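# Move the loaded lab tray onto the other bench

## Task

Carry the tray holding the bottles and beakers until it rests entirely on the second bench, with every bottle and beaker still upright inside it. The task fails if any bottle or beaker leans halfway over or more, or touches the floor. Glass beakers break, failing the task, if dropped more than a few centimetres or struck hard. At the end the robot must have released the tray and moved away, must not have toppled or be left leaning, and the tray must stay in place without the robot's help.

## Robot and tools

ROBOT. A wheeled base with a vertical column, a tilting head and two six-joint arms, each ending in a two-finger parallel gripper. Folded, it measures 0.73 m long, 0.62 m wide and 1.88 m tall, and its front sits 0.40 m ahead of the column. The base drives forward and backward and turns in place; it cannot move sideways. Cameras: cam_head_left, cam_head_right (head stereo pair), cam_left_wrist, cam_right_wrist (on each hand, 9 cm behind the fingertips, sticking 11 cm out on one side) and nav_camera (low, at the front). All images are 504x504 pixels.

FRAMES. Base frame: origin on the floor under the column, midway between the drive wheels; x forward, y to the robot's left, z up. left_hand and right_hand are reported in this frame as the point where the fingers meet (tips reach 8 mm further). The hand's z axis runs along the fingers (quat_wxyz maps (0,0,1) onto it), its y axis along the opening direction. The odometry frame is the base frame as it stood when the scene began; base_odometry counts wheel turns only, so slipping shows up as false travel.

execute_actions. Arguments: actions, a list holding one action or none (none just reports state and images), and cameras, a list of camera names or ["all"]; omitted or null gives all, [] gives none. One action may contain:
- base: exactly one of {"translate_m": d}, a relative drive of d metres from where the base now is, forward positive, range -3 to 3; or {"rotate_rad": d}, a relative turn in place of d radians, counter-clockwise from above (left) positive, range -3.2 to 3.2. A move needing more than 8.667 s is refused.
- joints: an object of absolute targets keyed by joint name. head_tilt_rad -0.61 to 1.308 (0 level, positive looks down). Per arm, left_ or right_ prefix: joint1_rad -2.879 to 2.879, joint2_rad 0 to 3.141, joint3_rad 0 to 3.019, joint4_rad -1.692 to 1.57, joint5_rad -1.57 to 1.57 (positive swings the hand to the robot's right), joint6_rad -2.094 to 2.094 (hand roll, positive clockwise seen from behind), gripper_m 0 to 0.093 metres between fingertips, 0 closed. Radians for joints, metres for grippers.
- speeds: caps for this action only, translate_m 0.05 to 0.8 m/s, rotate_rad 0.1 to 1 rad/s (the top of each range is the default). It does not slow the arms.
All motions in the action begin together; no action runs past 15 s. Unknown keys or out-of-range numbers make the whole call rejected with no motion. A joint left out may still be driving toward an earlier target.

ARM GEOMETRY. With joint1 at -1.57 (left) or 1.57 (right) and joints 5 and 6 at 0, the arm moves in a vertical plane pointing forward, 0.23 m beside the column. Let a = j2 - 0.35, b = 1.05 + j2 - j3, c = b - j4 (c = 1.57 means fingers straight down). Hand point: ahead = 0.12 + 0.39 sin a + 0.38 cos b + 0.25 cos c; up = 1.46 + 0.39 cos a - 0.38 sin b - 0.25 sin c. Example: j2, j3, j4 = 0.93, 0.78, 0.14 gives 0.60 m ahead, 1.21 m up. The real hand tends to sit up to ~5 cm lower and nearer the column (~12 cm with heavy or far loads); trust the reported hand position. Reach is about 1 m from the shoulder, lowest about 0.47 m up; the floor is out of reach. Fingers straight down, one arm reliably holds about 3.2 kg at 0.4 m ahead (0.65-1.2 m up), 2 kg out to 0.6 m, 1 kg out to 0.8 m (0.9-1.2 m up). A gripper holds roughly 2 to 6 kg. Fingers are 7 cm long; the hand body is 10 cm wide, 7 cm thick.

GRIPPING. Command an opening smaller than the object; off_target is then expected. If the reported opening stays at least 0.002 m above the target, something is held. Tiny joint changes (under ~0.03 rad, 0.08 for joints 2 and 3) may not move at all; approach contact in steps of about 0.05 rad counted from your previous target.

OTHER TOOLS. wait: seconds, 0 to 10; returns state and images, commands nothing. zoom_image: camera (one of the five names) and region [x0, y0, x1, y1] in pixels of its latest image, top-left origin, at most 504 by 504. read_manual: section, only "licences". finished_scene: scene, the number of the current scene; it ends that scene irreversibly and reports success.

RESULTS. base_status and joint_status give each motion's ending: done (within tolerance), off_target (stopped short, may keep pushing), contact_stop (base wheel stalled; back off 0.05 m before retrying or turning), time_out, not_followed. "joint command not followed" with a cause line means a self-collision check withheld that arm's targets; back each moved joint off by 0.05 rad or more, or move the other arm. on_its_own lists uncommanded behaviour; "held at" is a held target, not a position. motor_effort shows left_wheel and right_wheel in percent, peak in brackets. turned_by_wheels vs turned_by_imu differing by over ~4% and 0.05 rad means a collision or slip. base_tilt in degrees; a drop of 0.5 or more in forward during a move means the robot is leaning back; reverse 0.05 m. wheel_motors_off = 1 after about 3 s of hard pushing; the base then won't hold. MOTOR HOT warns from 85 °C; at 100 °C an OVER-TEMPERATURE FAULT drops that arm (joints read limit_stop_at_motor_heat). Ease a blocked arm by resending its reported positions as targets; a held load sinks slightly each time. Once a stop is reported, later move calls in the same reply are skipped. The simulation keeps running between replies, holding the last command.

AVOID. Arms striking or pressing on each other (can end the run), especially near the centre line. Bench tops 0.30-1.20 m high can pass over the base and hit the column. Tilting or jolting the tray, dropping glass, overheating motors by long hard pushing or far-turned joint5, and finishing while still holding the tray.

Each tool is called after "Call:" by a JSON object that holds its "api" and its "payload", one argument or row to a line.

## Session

Call:
{"api": "execute_actions", "payload": {
  "actions": []
}}

Scene clock: 0.00 s.
Joint torques (N m, as the arm reports them, + toward a larger angle): no reading
base_odometry: x=+0.000 y=+0.000 heading=+0.000 (m, m, rad; odometry frame)
turned_by_wheels: +0.000 (rad since the last result)
turned_by_imu: +0.000 (rad since the last result)
base_tilt: forward=+0.1 right=+0.2 (deg)
base_status: not commanded
joint_positions: head_tilt_rad=+0.879 left_joint1_rad=-1.550 left_joint2_rad=+0.867 left_joint3_rad=+0.388 left_joint4_rad=-0.946 left_joint5_rad=-0.016 left_joint6_rad=+0.063 left_gripper_m=+0.095 right_joint1_rad=+1.567 right_joint2_rad=+0.886 right_joint3_rad=+0.385 right_joint4_rad=-0.984 right_joint5_rad=-0.025 right_joint6_rad=-0.055 right_gripper_m=+0.095
joint_status: not commanded
wheel_motors_off: 0
motor_effort: left_wheel=+4 right_wheel=+3 (%)
left_hand: x=+0.1396 y=+0.2316 z=+1.2561 quat_wxyz=(+0.436, -0.023, -0.900, +0.000) (m; base frame)
right_hand: x=+0.1286 y=-0.2218 z=+1.2639 quat_wxyz=(+0.462, +0.017, -0.886, -0.023) (m; base frame)
pictures: cam_head_left, cam_head_right, cam_left_wrist, cam_right_wrist, nav_camera
Images, in order (width x height): cam_head_left 504x504, cam_head_right 504x504, cam_left_wrist 504x504, cam_right_wrist 504x504, nav_camera 504x504.

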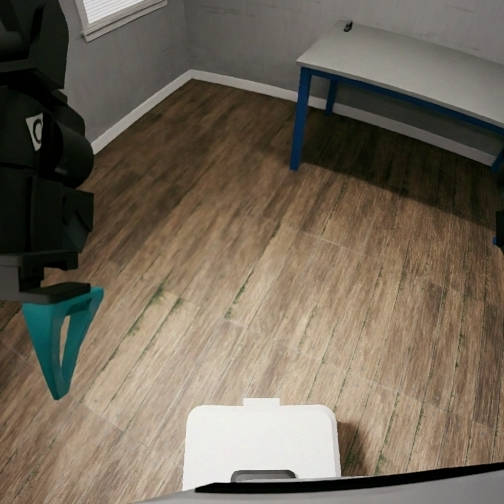

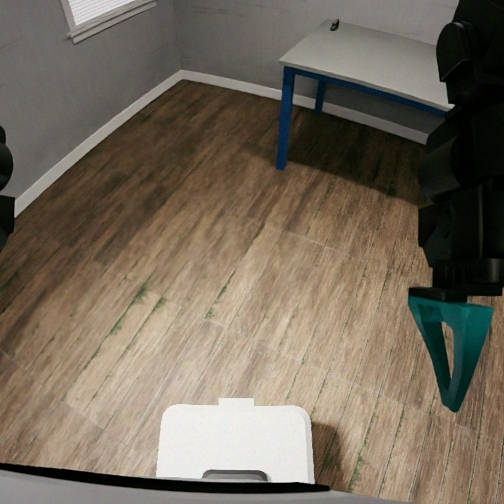

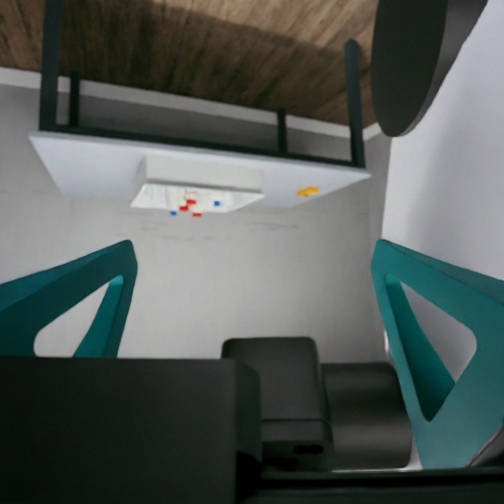

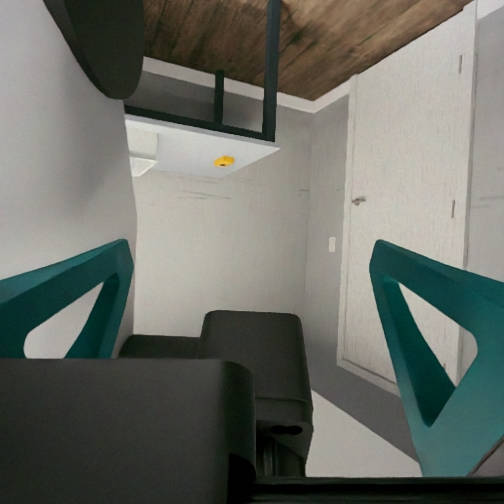

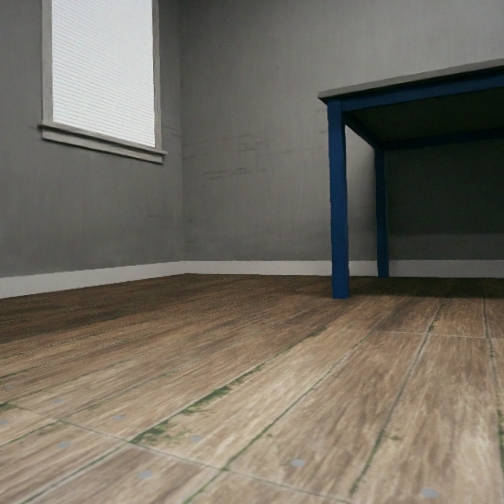

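Call:
{"api": "execute_actions", "payload": {
  "actions": [
    {"base":{"rotate_rad":2.85},"joints":{"head_tilt_rad":0.6,"left_joint1_rad":-1.46,"left_joint2_rad":1.0,"left_joint3_rad":0.75,"left_joint4_rad":-0.25,"left_joint5_rad":0.085,"left_joint6_rad":0.04,"left_gripper_m":0.05,"right_joint1_rad":1.46,"right_joint2_rad":1.0,"right_joint3_rad":0.75,"right_joint4_rad":-0.25,"right_joint5_rad":-0.085,"right_joint6_rad":-0.04,"right_gripper_m":0.05}}
  ],
  "cameras": ["cam_head_left","cam_head_right","nav_camera"]
}}

Scene clock: 15.30 s.
Joint torques (N m, as the arm reports them, + toward a larger angle): left_arm=[  1.32 -15.74   1.97   1.08   0.08  -0.04] | right_arm=[ -0.87 -13.31   2.22   0.75  -0.12   0.11]
base_odometry: x=+0.000 y=+0.000 heading=+2.848 (m, m, rad; odometry frame)
turned_by_wheels: +2.848 (rad since the last result)
turned_by_imu: +2.818 (rad since the last result)
base_tilt: forward=+0.0 right=+0.1 (deg)
base_status: done
joint_positions: head_tilt_rad=+0.618 left_joint1_rad=-1.461 left_joint2_rad=+1.003 left_joint3_rad=+0.756 left_joint4_rad=-0.260 left_joint5_rad=+0.082 left_joint6_rad=+0.049 left_gripper_m=+0.050 right_joint1_rad=+1.454 right_joint2_rad=+1.008 right_joint3_rad=+0.762 right_joint4_rad=-0.260 right_joint5_rad=-0.083 right_joint6_rad=-0.048 right_gripper_m=+0.050
joint_status: all done
wheel_motors_off: 0
motor_effort: left_wheel=-11(59) right_wheel=+8(88) (%)
left_hand: x=+0.4667 y=+0.2610 z=+1.1493 quat_wxyz=(-0.009, +0.002, -1.000, -0.007) (m; base frame)
right_hand: x=+0.4685 y=-0.2650 z=+1.1485 quat_wxyz=(-0.010, -0.004, -1.000, +0.009) (m; base frame)
pictures: cam_head_left, cam_head_right, nav_camera
Images, in order (width x height): cam_head_left 504x504, cam_head_right 504x504, nav_camera 504x504.

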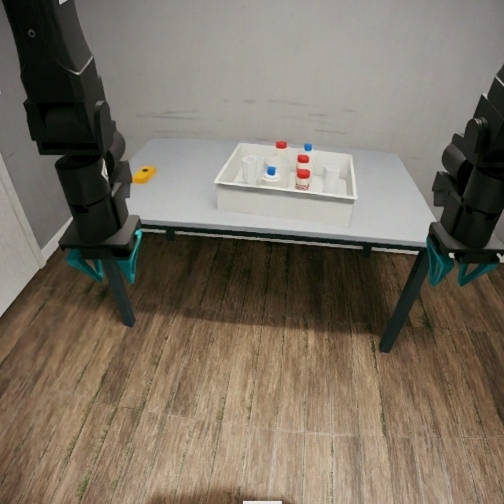

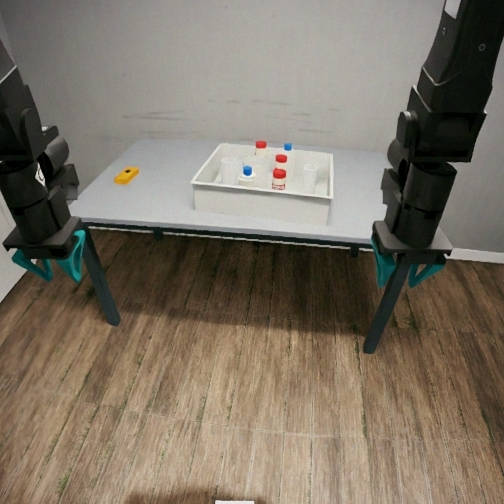

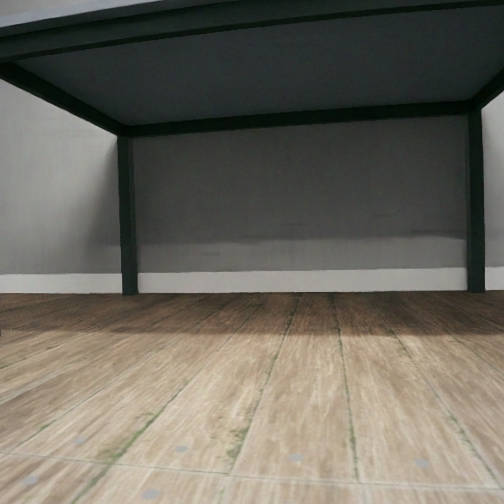

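Call:
{"api": "execute_actions", "payload": {
  "actions": [
    {"base":{"rotate_rad":-0.045}}
  ],
  "cameras": []
}}

Call:
{"api": "execute_actions", "payload": {
  "actions": [
    {"base":{"translate_m":0.99},"joints":{"head_tilt_rad":1.1}}
  ],
  "cameras": []
}}

Call:
{"api": "execute_actions", "payload": {
  "actions": [
    {"base":{"rotate_rad":-0.23}}
  ],
  "cameras": ["cam_head_left","cam_left_wrist","cam_right_wrist"]
}}

Scene clock: 30.87 s.
Joint torques (N m, as the arm reports them, + toward a larger angle): left_arm=[  1.25 -15.9    1.97   1.1    0.07  -0.04] | right_arm=[ -0.71 -14.37   2.52   0.64  -0.11   0.12]
base_odometry: x=+0.000 y=+0.000 heading=+2.804 (m, m, rad; odometry frame)
turned_by_wheels: -0.044 (rad since the last result)
turned_by_imu: -0.044 (rad since the last result)
base_tilt: forward=+0.0 right=+0.1 (deg)
base_status: done
joint_positions: head_tilt_rad=+0.617 left_joint1_rad=-1.461 left_joint2_rad=+1.003 left_joint3_rad=+0.756 left_joint4_rad=-0.260 left_joint5_rad=+0.082 left_joint6_rad=+0.049 left_gripper_m=+0.050 right_joint1_rad=+1.455 right_joint2_rad=+1.008 right_joint3_rad=+0.760 right_joint4_rad=-0.260 right_joint5_rad=-0.083 right_joint6_rad=-0.048 right_gripper_m=+0.050
joint_status: not commanded
wheel_motors_off: 0
motor_effort: left_wheel=+8(16) right_wheel=-6(15) (%)
left_hand: x=+0.4667 y=+0.2610 z=+1.1493 quat_wxyz=(-0.009, +0.002, -1.000, -0.007) (m; base frame)
right_hand: x=+0.4674 y=-0.2646 z=+1.1482 quat_wxyz=(-0.009, -0.004, -1.000, +0.009) (m; base frame)
pictures: none
No camera images: the call's "cameras" was empty. Leave "cameras" out to get every camera's image.

Scene clock: 34.17 s.
Joint torques (N m, as the arm reports them, + toward a larger angle): left_arm=[  1.13 -15.7    2.15   1.06   0.08  -0.05] | right_arm=[ -0.93 -13.66   2.88   0.65  -0.12   0.12]
base_odometry: x=-0.935 y=+0.327 heading=+2.806 (m, m, rad; odometry frame)
turned_by_wheels: +0.001 (rad since the last result)
turned_by_imu: -0.001 (rad since the last result)
base_tilt: forward=+0.0 right=+0.2 (deg)
base_status: done
joint_positions: head_tilt_rad=+1.100 left_joint1_rad=-1.461 left_joint2_rad=+1.002 left_joint3_rad=+0.752 left_joint4_rad=-0.260 left_joint5_rad=+0.082 left_joint6_rad=+0.049 left_gripper_m=+0.050 right_joint1_rad=+1.455 right_joint2_rad=+1.008 right_joint3_rad=+0.756 right_joint4_rad=-0.258 right_joint5_rad=-0.083 right_joint6_rad=-0.048 right_gripper_m=+0.050
joint_status: all done
wheel_motors_off: 0
motor_effort: left_wheel=+2(100) right_wheel=-1(73) (%)
left_hand: x=+0.4644 y=+0.2609 z=+1.1490 quat_wxyz=(-0.008, +0.002, -1.000, -0.007) (m; base frame)
right_hand: x=+0.4655 y=-0.2645 z=+1.1478 quat_wxyz=(-0.008, -0.004, -1.000, +0.009) (m; base frame)
pictures: none
No camera images: the call's "cameras" was empty. Leave "cameras" out to get every camera's image.

Scene clock: 35.63 s.
Joint torques (N m, as the arm reports them, + toward a larger angle): left_arm=[  1.28 -15.9    2.27   1.03   0.08  -0.04] | right_arm=[ -1.07 -13.89   3.02   0.53  -0.11   0.12]
base_odometry: x=-0.935 y=+0.327 heading=+2.578 (m, m, rad; odometry frame)
turned_by_wheels: -0.228 (rad since the last result)
turned_by_imu: -0.220 (rad since the last result)
base_tilt: forward=+0.0 right=+0.1 (deg)
base_status: done
joint_positions: head_tilt_rad=+1.100 left_joint1_rad=-1.461 left_joint2_rad=+1.002 left_joint3_rad=+0.752 left_joint4_rad=-0.260 left_joint5_rad=+0.082 left_joint6_rad=+0.049 left_gripper_m=+0.050 right_joint1_rad=+1.456 right_joint2_rad=+1.008 right_joint3_rad=+0.756 right_joint4_rad=-0.258 right_joint5_rad=-0.083 right_joint6_rad=-0.048 right_gripper_m=+0.050
joint_status: not commanded
wheel_motors_off: 0
motor_effort: left_wheel=+0(88) right_wheel=-2(86) (%)
left_hand: x=+0.4644 y=+0.2609 z=+1.1490 quat_wxyz=(-0.008, +0.002, -1.000, -0.007) (m; base frame)
right_hand: x=+0.4655 y=-0.2641 z=+1.1478 quat_wxyz=(-0.008, -0.004, -1.000, +0.009) (m; base frame)
pictures: cam_head_left, cam_left_wrist, cam_right_wrist
Images, in order (width x height): cam_head_left 504x504, cam_left_wrist 504x504, cam_right_wrist 504x504.

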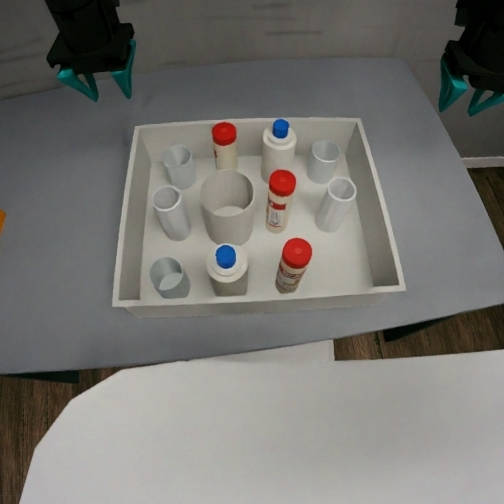

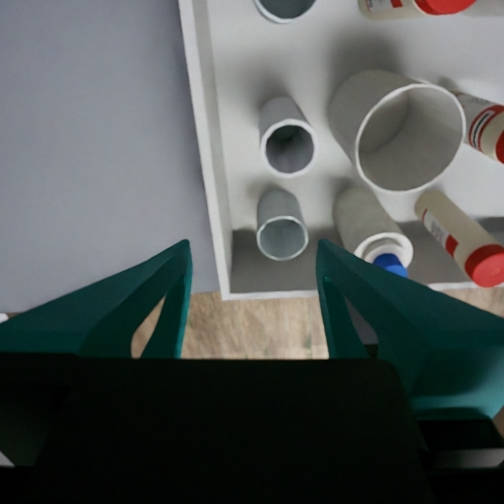

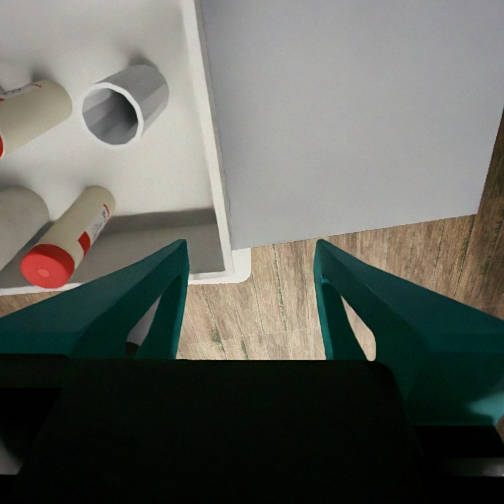

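Call:
{"api": "execute_actions", "payload": {
  "actions": [
    {"base":{"rotate_rad":0.09},"joints":{"left_joint1_rad":-1.48,"left_joint2_rad":1.55,"left_joint3_rad":0.97,"left_joint4_rad":0.075,"left_gripper_m":0.04,"right_joint1_rad":1.49,"right_joint2_rad":1.55,"right_joint3_rad":0.97,"right_joint4_rad":0.075,"right_gripper_m":0.04}}
  ],
  "cameras": ["cam_head_left","cam_left_wrist","cam_right_wrist"]
}}

Scene clock: 49.57 s.
Joint torques (N m, as the arm reports them, + toward a larger angle): left_arm=[  1.65 -18.68   0.1    0.98   0.08  -0.04] | right_arm=[ -1.75 -16.02   0.36   0.46  -0.12   0.11]
base_odometry: x=-0.935 y=+0.327 heading=+2.665 (m, m, rad; odometry frame)
turned_by_wheels: +0.087 (rad since the last result)
turned_by_imu: +0.086 (rad since the last result)
base_tilt: forward=+0.0 right=+0.1 (deg)
base_status: done
joint_positions: head_tilt_rad=+1.100 left_joint1_rad=-1.479 left_joint2_rad=+1.561 left_joint3_rad=+0.966 left_joint4_rad=+0.067 left_joint5_rad=+0.083 left_joint6_rad=+0.049 left_gripper_m=+0.040 right_joint1_rad=+1.488 right_joint2_rad=+1.569 right_joint3_rad=+0.963 right_joint4_rad=+0.070 right_joint5_rad=-0.084 right_joint6_rad=-0.048 right_gripper_m=+0.040
joint_status: all done
wheel_motors_off: 0
motor_effort: left_wheel=-1(20) right_wheel=+1(88) (%)
left_hand: x=+0.4556 y=+0.2666 z=+0.9652 quat_wxyz=(+0.001, -0.001, -1.000, +0.002) (m; base frame)
right_hand: x=+0.4508 y=-0.2622 z=+0.9622 quat_wxyz=(+0.005, +0.003, -1.000, -0.006) (m; base frame)
pictures: cam_head_left, cam_left_wrist, cam_right_wrist
Images, in order (width x height): cam_head_left 504x504, cam_left_wrist 504x504, cam_right_wrist 504x504.

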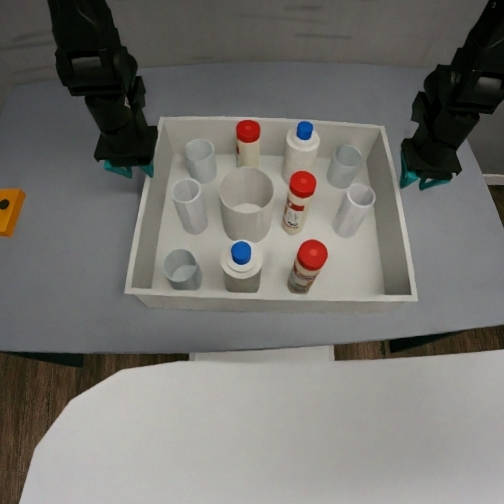

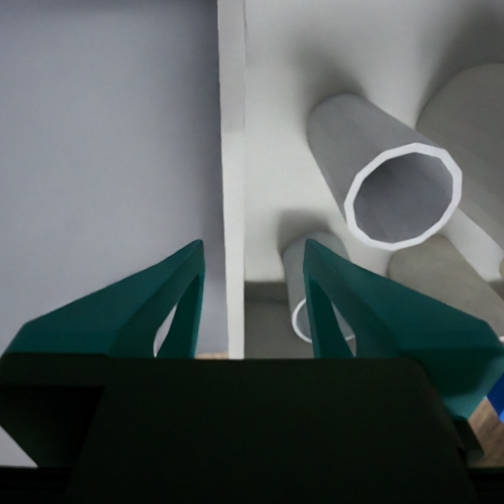

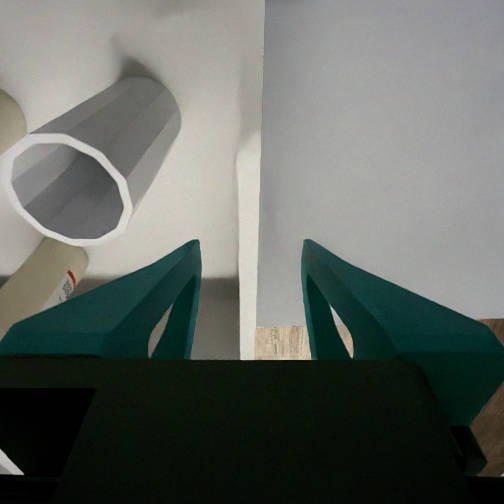

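Call:
{"api": "execute_actions", "payload": {
  "actions": [
    {"joints":{"left_joint1_rad":-1.475,"left_joint2_rad":1.84,"left_joint3_rad":1.2,"left_joint4_rad":0.135,"left_gripper_m":0.035,"right_joint1_rad":1.505,"right_joint2_rad":1.84,"right_joint3_rad":1.2,"right_joint4_rad":0.135,"right_gripper_m":0.035}}
  ],
  "cameras": ["cam_head_left","cam_left_wrist","cam_right_wrist"]
}}

Scene clock: 71.93 s.
Joint torques (N m, as the arm reports them, + toward a larger angle): left_arm=[  2.04 -19.39  -0.28   0.87   0.08  -0.04] | right_arm=[ -1.44 -15.51  -0.27   0.7   -0.12   0.12]
base_odometry: x=-0.935 y=+0.327 heading=+2.665 (m, m, rad; odometry frame)
turned_by_wheels: +0.000 (rad since the last result)
turned_by_imu: +0.000 (rad since the last result)
base_tilt: forward=+0.2 right=+0.3 (deg)
base_status: not commanded
joint_positions: head_tilt_rad=+1.100 left_joint1_rad=-1.479 left_joint2_rad=+1.854 left_joint3_rad=+1.195 left_joint4_rad=+0.130 left_joint5_rad=+0.083 left_joint6_rad=+0.049 left_gripper_m=+0.035 right_joint1_rad=+1.498 right_joint2_rad=+1.852 right_joint3_rad=+1.196 right_joint4_rad=+0.132 right_joint5_rad=-0.084 right_joint6_rad=-0.048 right_gripper_m=+0.035
joint_status: all done
wheel_motors_off: 0
motor_effort: left_wheel=-5(7) right_wheel=+2(4) (%)
left_hand: x=+0.4537 y=+0.2750 z=+0.8580 quat_wxyz=(+0.002, -0.001, -1.000, +0.002) (m; base frame)
right_hand: x=+0.4568 y=-0.2624 z=+0.8579 quat_wxyz=(-0.001, +0.006, -1.000, -0.010) (m; base frame)
pictures: cam_head_left, cam_left_wrist, cam_right_wrist
Images, in order (width x height): cam_head_left 504x504, cam_left_wrist 504x504, cam_right_wrist 504x504.

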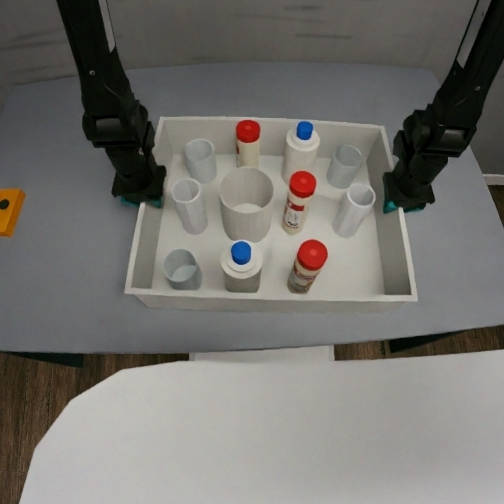

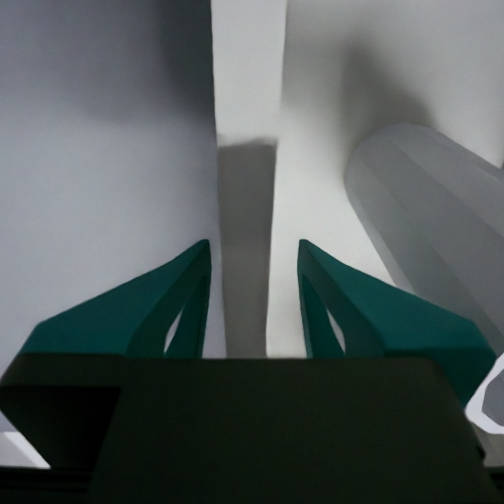

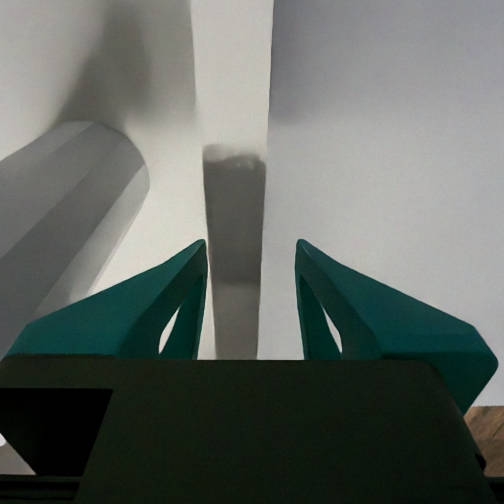

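Call:
{"api": "execute_actions", "payload": {
  "actions": [
    {"joints":{"left_gripper_m":0.0,"right_gripper_m":0.0}}
  ],
  "cameras": []
}}

Call:
{"api": "execute_actions", "payload": {
  "actions": [
    {"joints":{"left_joint2_rad":1.72,"left_joint3_rad":1.11,"left_joint4_rad":0.115,"right_joint1_rad":1.495,"right_joint2_rad":1.72,"right_joint3_rad":1.11,"right_joint4_rad":0.115}}
  ],
  "cameras": []
}}

Call:
{"api": "execute_actions", "payload": {
  "actions": [
    {"joints":{"head_tilt_rad":0.8,"left_joint1_rad":-1.465,"left_joint2_rad":1.57,"left_joint3_rad":0.99,"left_joint4_rad":0.085,"right_joint1_rad":1.487,"right_joint2_rad":1.57,"right_joint3_rad":0.99,"right_joint4_rad":0.085}}
  ],
  "cameras": ["cam_head_left"]
}}

Scene clock: 86.63 s.
Joint torques (N m, as the arm reports them, + toward a larger angle): left_arm=[  1.64 -19.43  -0.29   0.89  -0.75  -0.2 ] | right_arm=[ -1.58 -16.    -0.3    0.44   0.77  -0.01]
base_odometry: x=-0.935 y=+0.327 heading=+2.665 (m, m, rad; odometry frame)
turned_by_wheels: +0.000 (rad since the last result)
turned_by_imu: +0.000 (rad since the last result)
base_tilt: forward=+0.0 right=+0.1 (deg)
base_status: not commanded
joint_positions: head_tilt_rad=+1.100 left_joint1_rad=-1.473 left_joint2_rad=+1.854 left_joint3_rad=+1.196 left_joint4_rad=+0.130 left_joint5_rad=+0.101 left_joint6_rad=+0.066 left_gripper_m=+0.008 right_joint1_rad=+1.500 right_joint2_rad=+1.852 right_joint3_rad=+1.196 right_joint4_rad=+0.132 right_joint5_rad=-0.105 right_joint6_rad=-0.036 right_gripper_m=+0.007
joint_status: left_gripper_m off_target (ended at +0.008, target +0.000); right_gripper_m off_target (ended at +0.007, target +0.000)
wheel_motors_off: 0
motor_effort: left_wheel=-5(7) right_wheel=+3(3) (%)
left_hand: x=+0.4541 y=+0.2763 z=+0.8582 quat_wxyz=(+0.001, -0.008, -1.000, +0.008) (m; base frame)
right_hand: x=+0.4569 y=-0.2573 z=+0.8580 quat_wxyz=(-0.001, +0.000, -1.000, -0.022) (m; base frame)
pictures: none
No camera images: the call's "cameras" was empty. Leave "cameras" out to get every camera's image.

Scene clock: 87.57 s.
Joint torques (N m, as the arm reports them, + toward a larger angle): left_arm=[  1.31 -25.73  -1.67   0.42  -0.72  -0.19] | right_arm=[ -1.74 -21.33  -2.     0.1    0.72   0.05]
base_odometry: x=-0.935 y=+0.327 heading=+2.665 (m, m, rad; odometry frame)
turned_by_wheels: +0.000 (rad since the last result)
turned_by_imu: +0.000 (rad since the last result)
base_tilt: forward=+0.1 right=+0.2 (deg)
base_status: not commanded
joint_positions: head_tilt_rad=+1.100 left_joint1_rad=-1.472 left_joint2_rad=+1.809 left_joint3_rad=+1.120 left_joint4_rad=+0.122 left_joint5_rad=+0.100 left_joint6_rad=+0.067 left_gripper_m=+0.008 right_joint1_rad=+1.494 right_joint2_rad=+1.806 right_joint3_rad=+1.124 right_joint4_rad=+0.120 right_joint5_rad=-0.105 right_joint6_rad=-0.042 right_gripper_m=+0.007
joint_status: all done
wheel_motors_off: 0
motor_effort: left_wheel=-6(8) right_wheel=+2(2) (%)
left_hand: x=+0.4317 y=+0.2741 z=+0.8775 quat_wxyz=(+0.020, -0.007, -1.000, +0.009) (m; base frame)
right_hand: x=+0.4363 y=-0.2594 z=+0.8774 quat_wxyz=(+0.018, +0.000, -1.000, -0.020) (m; base frame)
pictures: none
No camera images: the call's "cameras" was empty. Leave "cameras" out to get every camera's image.

Scene clock: 88.60 s.
Joint torques (N m, as the arm reports them, + toward a larger angle): left_arm=[  1.6  -23.4   -1.32   0.44  -0.82  -0.23] | right_arm=[ -1.93 -19.7   -1.86   0.42   0.83   0.06]
base_odometry: x=-0.935 y=+0.327 heading=+2.665 (m, m, rad; odometry frame)
turned_by_wheels: +0.000 (rad since the last result)
turned_by_imu: +0.000 (rad since the last result)
base_tilt: forward=+0.2 right=+0.2 (deg)
base_status: not commanded
joint_positions: head_tilt_rad=+0.816 left_joint1_rad=-1.464 left_joint2_rad=+1.640 left_joint3_rad=+0.999 left_joint4_rad=+0.089 left_joint5_rad=+0.103 left_joint6_rad=+0.068 left_gripper_m=+0.008 right_joint1_rad=+1.488 right_joint2_rad=+1.637 right_joint3_rad=+1.003 right_joint4_rad=+0.087 right_joint5_rad=-0.108 right_joint6_rad=-0.046 right_gripper_m=+0.007
joint_status: all done
wheel_motors_off: 0
motor_effort: left_wheel=-7(6) right_wheel=+2(3) (%)
left_hand: x=+0.4415 y=+0.2741 z=+0.9385 quat_wxyz=(+0.013, -0.006, -1.000, +0.006) (m; base frame)
right_hand: x=+0.4458 y=-0.2593 z=+0.9386 quat_wxyz=(+0.010, +0.001, -1.000, -0.019) (m; base frame)
pictures: cam_head_left
Images, in order (width x height): cam_head_left 504x504.

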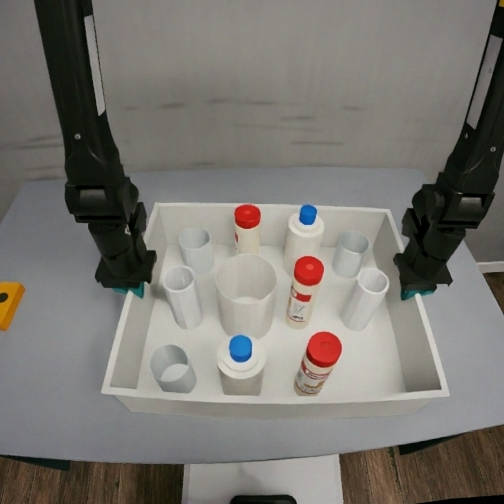

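Call:
{"api": "execute_actions", "payload": {
  "actions": [
    {"base":{"rotate_rad":-3.15},"speeds":{"rotate_rad":0.8},"joints":{"head_tilt_rad":0.6,"left_joint4_rad":0.12,"right_joint4_rad":0.12}}
  ],
  "cameras": ["cam_head_left","nav_camera"]
}}

Scene clock: 99.30 s.
Joint torques (N m, as the arm reports them, + toward a larger angle): left_arm=[  1.86 -23.64  -1.17   1.08  -0.96  -0.22] | right_arm=[ -1.43 -20.17  -1.7    0.81   1.02   0.1 ]
base_odometry: x=-0.935 y=+0.327 heading=-0.483 (m, m, rad; odometry frame)
turned_by_wheels: -3.148 (rad since the last result)
turned_by_imu: -3.119 (rad since the last result)
base_tilt: forward=+0.1 right=+0.2 (deg)
base_status: done
joint_positions: head_tilt_rad=+0.618 left_joint1_rad=-1.469 left_joint2_rad=+1.640 left_joint3_rad=+0.998 left_joint4_rad=+0.109 left_joint5_rad=+0.106 left_joint6_rad=+0.066 left_gripper_m=+0.008 right_joint1_rad=+1.482 right_joint2_rad=+1.637 right_joint3_rad=+1.003 right_joint4_rad=+0.108 right_joint5_rad=-0.113 right_joint6_rad=-0.047 right_gripper_m=+0.007
joint_status: all done
wheel_motors_off: 0
motor_effort: left_wheel=+8(24) right_wheel=-9(92) (%)
left_hand: x=+0.4458 y=+0.2709 z=+0.9383 quat_wxyz=(+0.003, -0.007, -1.000, +0.009) (m; base frame)
right_hand: x=+0.4508 y=-0.2626 z=+0.9388 quat_wxyz=(-0.001, +0.001, -1.000, -0.018) (m; base frame)
pictures: cam_head_left, nav_camera
Images, in order (width x height): cam_head_left 504x504, nav_camera 504x504.

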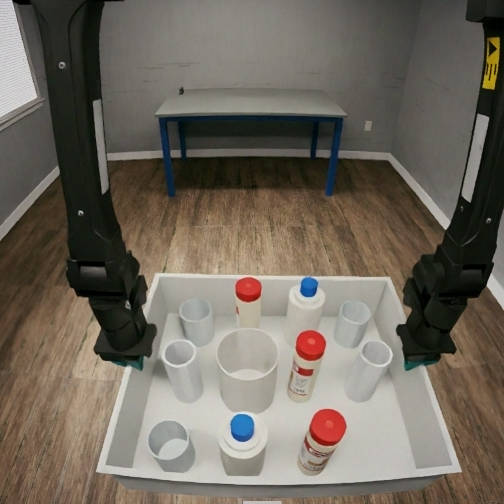

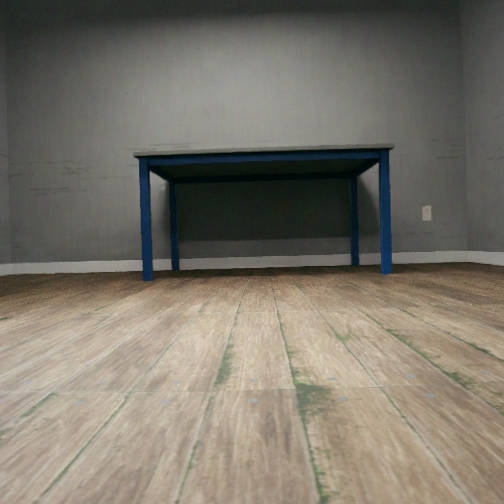

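Call:
{"api": "execute_actions", "payload": {
  "actions": [
    {"base":{"translate_m":2.57},"speeds":{"translate_m":0.6},"joints":{"head_tilt_rad":1.1}}
  ],
  "cameras": ["cam_head_left"]
}}

Call:
{"api": "execute_actions", "payload": {
  "actions": [
    {"joints":{"left_joint1_rad":-1.475,"left_joint2_rad":1.7,"left_joint3_rad":1.11,"left_joint4_rad":0.13,"right_joint1_rad":1.49,"right_joint2_rad":1.7,"right_joint3_rad":1.11,"right_joint4_rad":0.13}}
  ],
  "cameras": ["cam_head_left"]
}}

Scene clock: 116.53 s.
Joint torques (N m, as the arm reports them, + toward a larger angle): left_arm=[  1.83 -23.63  -1.25   0.95  -0.92  -0.23] | right_arm=[ -1.81 -19.72  -1.62   0.46   1.02   0.08]
base_odometry: x=+1.341 y=-0.868 heading=-0.485 (m, m, rad; odometry frame)
turned_by_wheels: -0.002 (rad since the last result)
turned_by_imu: -0.007 (rad since the last result)
base_tilt: forward=+0.0 right=+0.1 (deg)
base_status: done
joint_positions: head_tilt_rad=+1.100 left_joint1_rad=-1.468 left_joint2_rad=+1.641 left_joint3_rad=+1.001 left_joint4_rad=+0.114 left_joint5_rad=+0.105 left_joint6_rad=+0.067 left_gripper_m=+0.008 right_joint1_rad=+1.483 right_joint2_rad=+1.637 right_joint3_rad=+1.002 right_joint4_rad=+0.116 right_joint5_rad=-0.113 right_joint6_rad=-0.045 right_gripper_m=+0.007
joint_status: all done
wheel_motors_off: 0
motor_effort: left_wheel=-3(87) right_wheel=+2(93) (%)
left_hand: x=+0.4483 y=+0.2717 z=+0.9381 quat_wxyz=(-0.001, -0.008, -1.000, +0.008) (m; base frame)
right_hand: x=+0.4520 y=-0.2619 z=+0.9388 quat_wxyz=(-0.004, +0.001, -1.000, -0.018) (m; base frame)
pictures: cam_head_left
Images, in order (width x height): cam_head_left 504x504.

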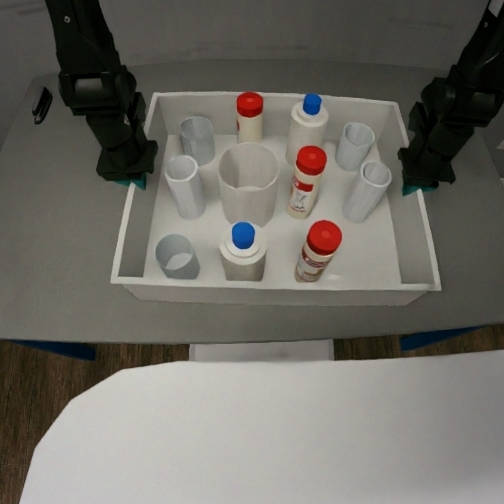

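Scene clock: 117.43 s.
Joint torques (N m, as the arm reports them, + toward a larger angle): left_arm=[  1.69 -23.77  -1.25   0.79  -1.04  -0.18] | right_arm=[ -1.86 -19.83  -1.29   0.45   0.86   0.06]
base_odometry: x=+1.341 y=-0.868 heading=-0.485 (m, m, rad; odometry frame)
turned_by_wheels: +0.000 (rad since the last result)
turned_by_imu: +0.000 (rad since the last result)
base_tilt: forward=+0.0 right=+0.2 (deg)
base_status: not commanded
joint_positions: head_tilt_rad=+1.100 left_joint1_rad=-1.475 left_joint2_rad=+1.768 left_joint3_rad=+1.119 left_joint4_rad=+0.129 left_joint5_rad=+0.107 left_joint6_rad=+0.063 left_gripper_m=+0.008 right_joint1_rad=+1.489 right_joint2_rad=+1.756 right_joint3_rad=+1.117 right_joint4_rad=+0.127 right_joint5_rad=-0.108 right_joint6_rad=-0.043 right_gripper_m=+0.007
joint_status: all done
wheel_motors_off: 0
motor_effort: left_wheel=-1(6) right_wheel=+4(4) (%)
left_hand: x=+0.4568 y=+0.2713 z=+0.8905 quat_wxyz=(-0.003, -0.008, -1.000, +0.012) (m; base frame)
right_hand: x=+0.4621 y=-0.2625 z=+0.8944 quat_wxyz=(-0.007, +0.001, -1.000, -0.018) (m; base frame)
pictures: cam_head_left
Images, in order (width x height): cam_head_left 504x504.

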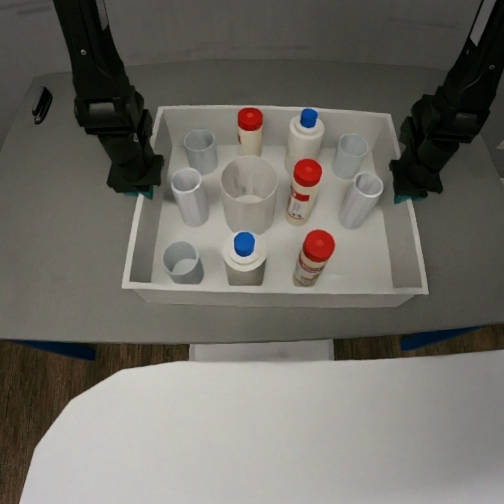

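Call:
{"api": "execute_actions", "payload": {
  "actions": [
    {"joints":{"left_joint2_rad":1.76,"left_joint3_rad":1.16,"right_joint2_rad":1.77,"right_joint3_rad":1.165}}
  ],
  "cameras": []
}}

Call:
{"api": "execute_actions", "payload": {
  "actions": [
    {"joints":{"left_joint2_rad":1.805,"left_joint3_rad":1.195,"right_joint2_rad":1.81,"right_joint3_rad":1.195}}
  ],
  "cameras": []
}}

Call:
{"api": "execute_actions", "payload": {
  "actions": [
    {"joints":{"left_joint2_rad":1.85,"left_joint3_rad":1.21,"right_joint2_rad":1.85,"right_joint3_rad":1.21}}
  ],
  "cameras": []
}}

Scene clock: 137.03 s.
Joint torques (N m, as the arm reports them, + toward a larger angle): left_arm=[  2.06 -23.85  -1.46   0.75  -0.93  -0.16] | right_arm=[ -2.18 -19.3   -1.71   0.49   0.87   0.06]
base_odometry: x=+1.341 y=-0.868 heading=-0.485 (m, m, rad; odometry frame)
turned_by_wheels: +0.000 (rad since the last result)
turned_by_imu: +0.000 (rad since the last result)
base_tilt: forward=+0.2 right=+0.1 (deg)
base_status: not commanded
joint_positions: head_tilt_rad=+1.100 left_joint1_rad=-1.477 left_joint2_rad=+1.825 left_joint3_rad=+1.170 left_joint4_rad=+0.129 left_joint5_rad=+0.104 left_joint6_rad=+0.062 left_gripper_m=+0.008 right_joint1_rad=+1.492 right_joint2_rad=+1.820 right_joint3_rad=+1.175 right_joint4_rad=+0.127 right_joint5_rad=-0.109 right_joint6_rad=-0.042 right_gripper_m=+0.007
joint_status: all done
wheel_motors_off: 0
motor_effort: left_wheel=-5(5) right_wheel=+4(3) (%)
left_hand: x=+0.4556 y=+0.2724 z=+0.8690 quat_wxyz=(+0.000, -0.007, -1.000, +0.011) (m; base frame)
right_hand: x=+0.4613 y=-0.2620 z=+0.8699 quat_wxyz=(-0.004, +0.002, -1.000, -0.020) (m; base frame)
pictures: none
No camera images: the call's "cameras" was empty. Leave "cameras" out to get every camera's image.

Scene clock: 137.63 s.
Joint torques (N m, as the arm reports them, + toward a larger angle): left_arm=[  1.64 -22.28  -0.98   0.72  -0.91  -0.21] | right_arm=[ -2.35 -18.37  -1.25   0.43   0.91   0.01]
base_odometry: x=+1.341 y=-0.868 heading=-0.485 (m, m, rad; odometry frame)
turned_by_wheels: +0.000 (rad since the last result)
turned_by_imu: +0.000 (rad since the last result)
base_tilt: forward=+0.2 right=+0.2 (deg)
base_status: not commanded
joint_positions: head_tilt_rad=+1.100 left_joint1_rad=-1.477 left_joint2_rad=+1.852 left_joint3_rad=+1.200 left_joint4_rad=+0.129 left_joint5_rad=+0.105 left_joint6_rad=+0.065 left_gripper_m=+0.008 right_joint1_rad=+1.493 right_joint2_rad=+1.849 right_joint3_rad=+1.202 right_joint4_rad=+0.127 right_joint5_rad=-0.110 right_joint6_rad=-0.039 right_gripper_m=+0.007
joint_status: all done
wheel_motors_off: 0
motor_effort: left_wheel=-4(3) right_wheel=+2(3) (%)
left_hand: x=+0.4583 y=+0.2727 z=+0.8586 quat_wxyz=(-0.002, -0.009, -1.000, +0.012) (m; base frame)
right_hand: x=+0.4612 y=-0.2618 z=+0.8590 quat_wxyz=(-0.003, +0.000, -1.000, -0.021) (m; base frame)
pictures: none
No camera images: the call's "cameras" was empty. Leave "cameras" out to get every camera's image.

Scene clock: 138.17 s.
Joint torques (N m, as the arm reports them, + toward a larger angle): left_arm=[  1.97 -18.54   0.03   0.72  -0.91  -0.2 ] | right_arm=[ -2.31 -15.29   0.03   0.45   0.94   0.01]
base_odometry: x=+1.341 y=-0.868 heading=-0.485 (m, m, rad; odometry frame)
turned_by_wheels: +0.000 (rad since the last result)
turned_by_imu: +0.000 (rad since the last result)
base_tilt: forward=+0.3 right=+0.2 (deg)
base_status: not commanded
joint_positions: head_tilt_rad=+1.100 left_joint1_rad=-1.477 left_joint2_rad=+1.854 left_joint3_rad=+1.201 left_joint4_rad=+0.129 left_joint5_rad=+0.105 left_joint6_rad=+0.065 left_gripper_m=+0.008 right_joint1_rad=+1.493 right_joint2_rad=+1.851 right_joint3_rad=+1.203 right_joint4_rad=+0.127 right_joint5_rad=-0.111 right_joint6_rad=-0.039 right_gripper_m=+0.007
joint_status: all done
wheel_motors_off: 0
motor_effort: left_wheel=-4(4) right_wheel=+3(3) (%)
left_hand: x=+0.4579 y=+0.2728 z=+0.8580 quat_wxyz=(-0.001, -0.009, -1.000, +0.012) (m; base frame)
right_hand: x=+0.4608 y=-0.2617 z=+0.8583 quat_wxyz=(-0.003, +0.000, -1.000, -0.022) (m; base frame)
pictures: none
No camera images: the call's "cameras" was empty. Leave "cameras" out to get every camera's image.

Call:
{"api": "execute_actions", "payload": {
  "actions": [
    {"joints":{"left_gripper_m":0.033,"right_gripper_m":0.033}}
  ],
  "cameras": []
}}

Call:
{"api": "execute_actions", "payload": {
  "actions": [
    {"joints":{"left_joint1_rad":-1.45,"left_joint2_rad":1.47,"left_joint3_rad":0.9,"left_joint4_rad":0.055,"right_joint1_rad":1.47,"right_joint2_rad":1.47,"right_joint3_rad":0.9,"right_joint4_rad":0.055}}
  ],
  "cameras": []
}}

Call:
{"api": "execute_actions", "payload": {
  "actions": [
    {"base":{"translate_m":-0.6},"joints":{"head_tilt_rad":0.8}}
  ],
  "cameras": ["cam_head_left"]
}}

Scene clock: 150.83 s.
Joint torques (N m, as the arm reports them, + toward a larger angle): left_arm=[  1.83 -18.25  -0.12   0.69  -0.19  -0.09] | right_arm=[ -2.65 -15.16  -0.12   0.47   0.05   0.02]
base_odometry: x=+1.341 y=-0.868 heading=-0.485 (m, m, rad; odometry frame)
turned_by_wheels: +0.000 (rad since the last result)
turned_by_imu: +0.000 (rad since the last result)
base_tilt: forward=+0.3 right=+0.4 (deg)
base_status: not commanded
joint_positions: head_tilt_rad=+1.100 left_joint1_rad=-1.477 left_joint2_rad=+1.854 left_joint3_rad=+1.204 left_joint4_rad=+0.129 left_joint5_rad=+0.088 left_joint6_rad=+0.054 left_gripper_m=+0.033 right_joint1_rad=+1.493 right_joint2_rad=+1.851 right_joint3_rad=+1.203 right_joint4_rad=+0.127 right_joint5_rad=-0.088 right_joint6_rad=-0.039 right_gripper_m=+0.033
joint_status: all done
wheel_motors_off: 0
motor_effort: left_wheel=-4(2) right_wheel=+3(3) (%)
left_hand: x=+0.4596 y=+0.2760 z=+0.8579 quat_wxyz=(-0.003, -0.003, -1.000, +0.003) (m; base frame)
right_hand: x=+0.4607 y=-0.2656 z=+0.8582 quat_wxyz=(-0.002, +0.000, -1.000, -0.010) (m; base frame)
pictures: none
No camera images: the call's "cameras" was empty. Leave "cameras" out to get every camera's image.

Scene clock: 152.03 s.
Joint torques (N m, as the arm reports them, + toward a larger angle): left_arm=[  2.03 -16.52  -0.14   0.51  -0.2   -0.08] | right_arm=[ -2.21 -13.58  -0.08   0.17   0.03   0.02]
base_odometry: x=+1.341 y=-0.868 heading=-0.485 (m, m, rad; odometry frame)
turned_by_wheels: +0.000 (rad since the last result)
turned_by_imu: +0.000 (rad since the last result)
base_tilt: forward=+0.1 right=+0.1 (deg)
base_status: not commanded
joint_positions: head_tilt_rad=+1.100 left_joint1_rad=-1.458 left_joint2_rad=+1.455 left_joint3_rad=+0.905 left_joint4_rad=+0.064 left_joint5_rad=+0.088 left_joint6_rad=+0.053 left_gripper_m=+0.033 right_joint1_rad=+1.475 right_joint2_rad=+1.455 right_joint3_rad=+0.907 right_joint4_rad=+0.062 right_joint5_rad=-0.088 right_joint6_rad=-0.039 right_gripper_m=+0.033
joint_status: all done
wheel_motors_off: 0
motor_effort: left_wheel=-3(5) right_wheel=+3(3) (%)
left_hand: x=+0.4664 y=+0.2757 z=+1.0026 quat_wxyz=(-0.020, +0.000, -1.000, -0.006) (m; base frame)
right_hand: x=+0.4672 y=-0.2670 z=+1.0019 quat_wxyz=(-0.020, -0.003, -1.000, -0.001) (m; base frame)
pictures: none
No camera images: the call's "cameras" was empty. Leave "cameras" out to get every camera's image.

Scene clock: 154.53 s.
Joint torques (N m, as the arm reports them, + toward a larger angle): left_arm=[  1.91 -16.49   0.21   0.46  -0.18  -0.09] | right_arm=[ -2.36 -13.29   0.49   0.17   0.02   0.01]
base_odometry: x=+0.810 y=-0.588 heading=-0.487 (m, m, rad; odometry frame)
turned_by_wheels: -0.003 (rad since the last result)
turned_by_imu: -0.002 (rad since the last result)
base_tilt: forward=+0.1 right=+0.1 (deg)
base_status: done
joint_positions: head_tilt_rad=+0.815 left_joint1_rad=-1.454 left_joint2_rad=+1.461 left_joint3_rad=+0.898 left_joint4_rad=+0.064 left_joint5_rad=+0.088 left_joint6_rad=+0.052 left_gripper_m=+0.033 right_joint1_rad=+1.472 right_joint2_rad=+1.457 right_joint3_rad=+0.900 right_joint4_rad=+0.062 right_joint5_rad=-0.087 right_joint6_rad=-0.039 right_gripper_m=+0.033
joint_status: all done
wheel_motors_off: 0
motor_effort: left_wheel=-2(85) right_wheel=+1(98) (%)
left_hand: x=+0.4594 y=+0.2779 z=+1.0007 quat_wxyz=(-0.013, +0.002, -1.000, -0.007) (m; base frame)
right_hand: x=+0.4618 y=-0.2685 z=+1.0012 quat_wxyz=(-0.015, -0.004, -1.000, +0.000) (m; base frame)
pictures: cam_head_left
Images, in order (width x height): cam_head_left 504x504.

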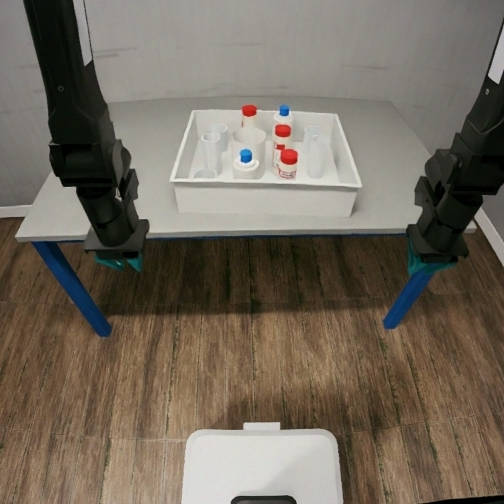

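Call:
{"api": "finished_scene", "payload": {
  "scene": 2
}}

The scene is finished: the task was done.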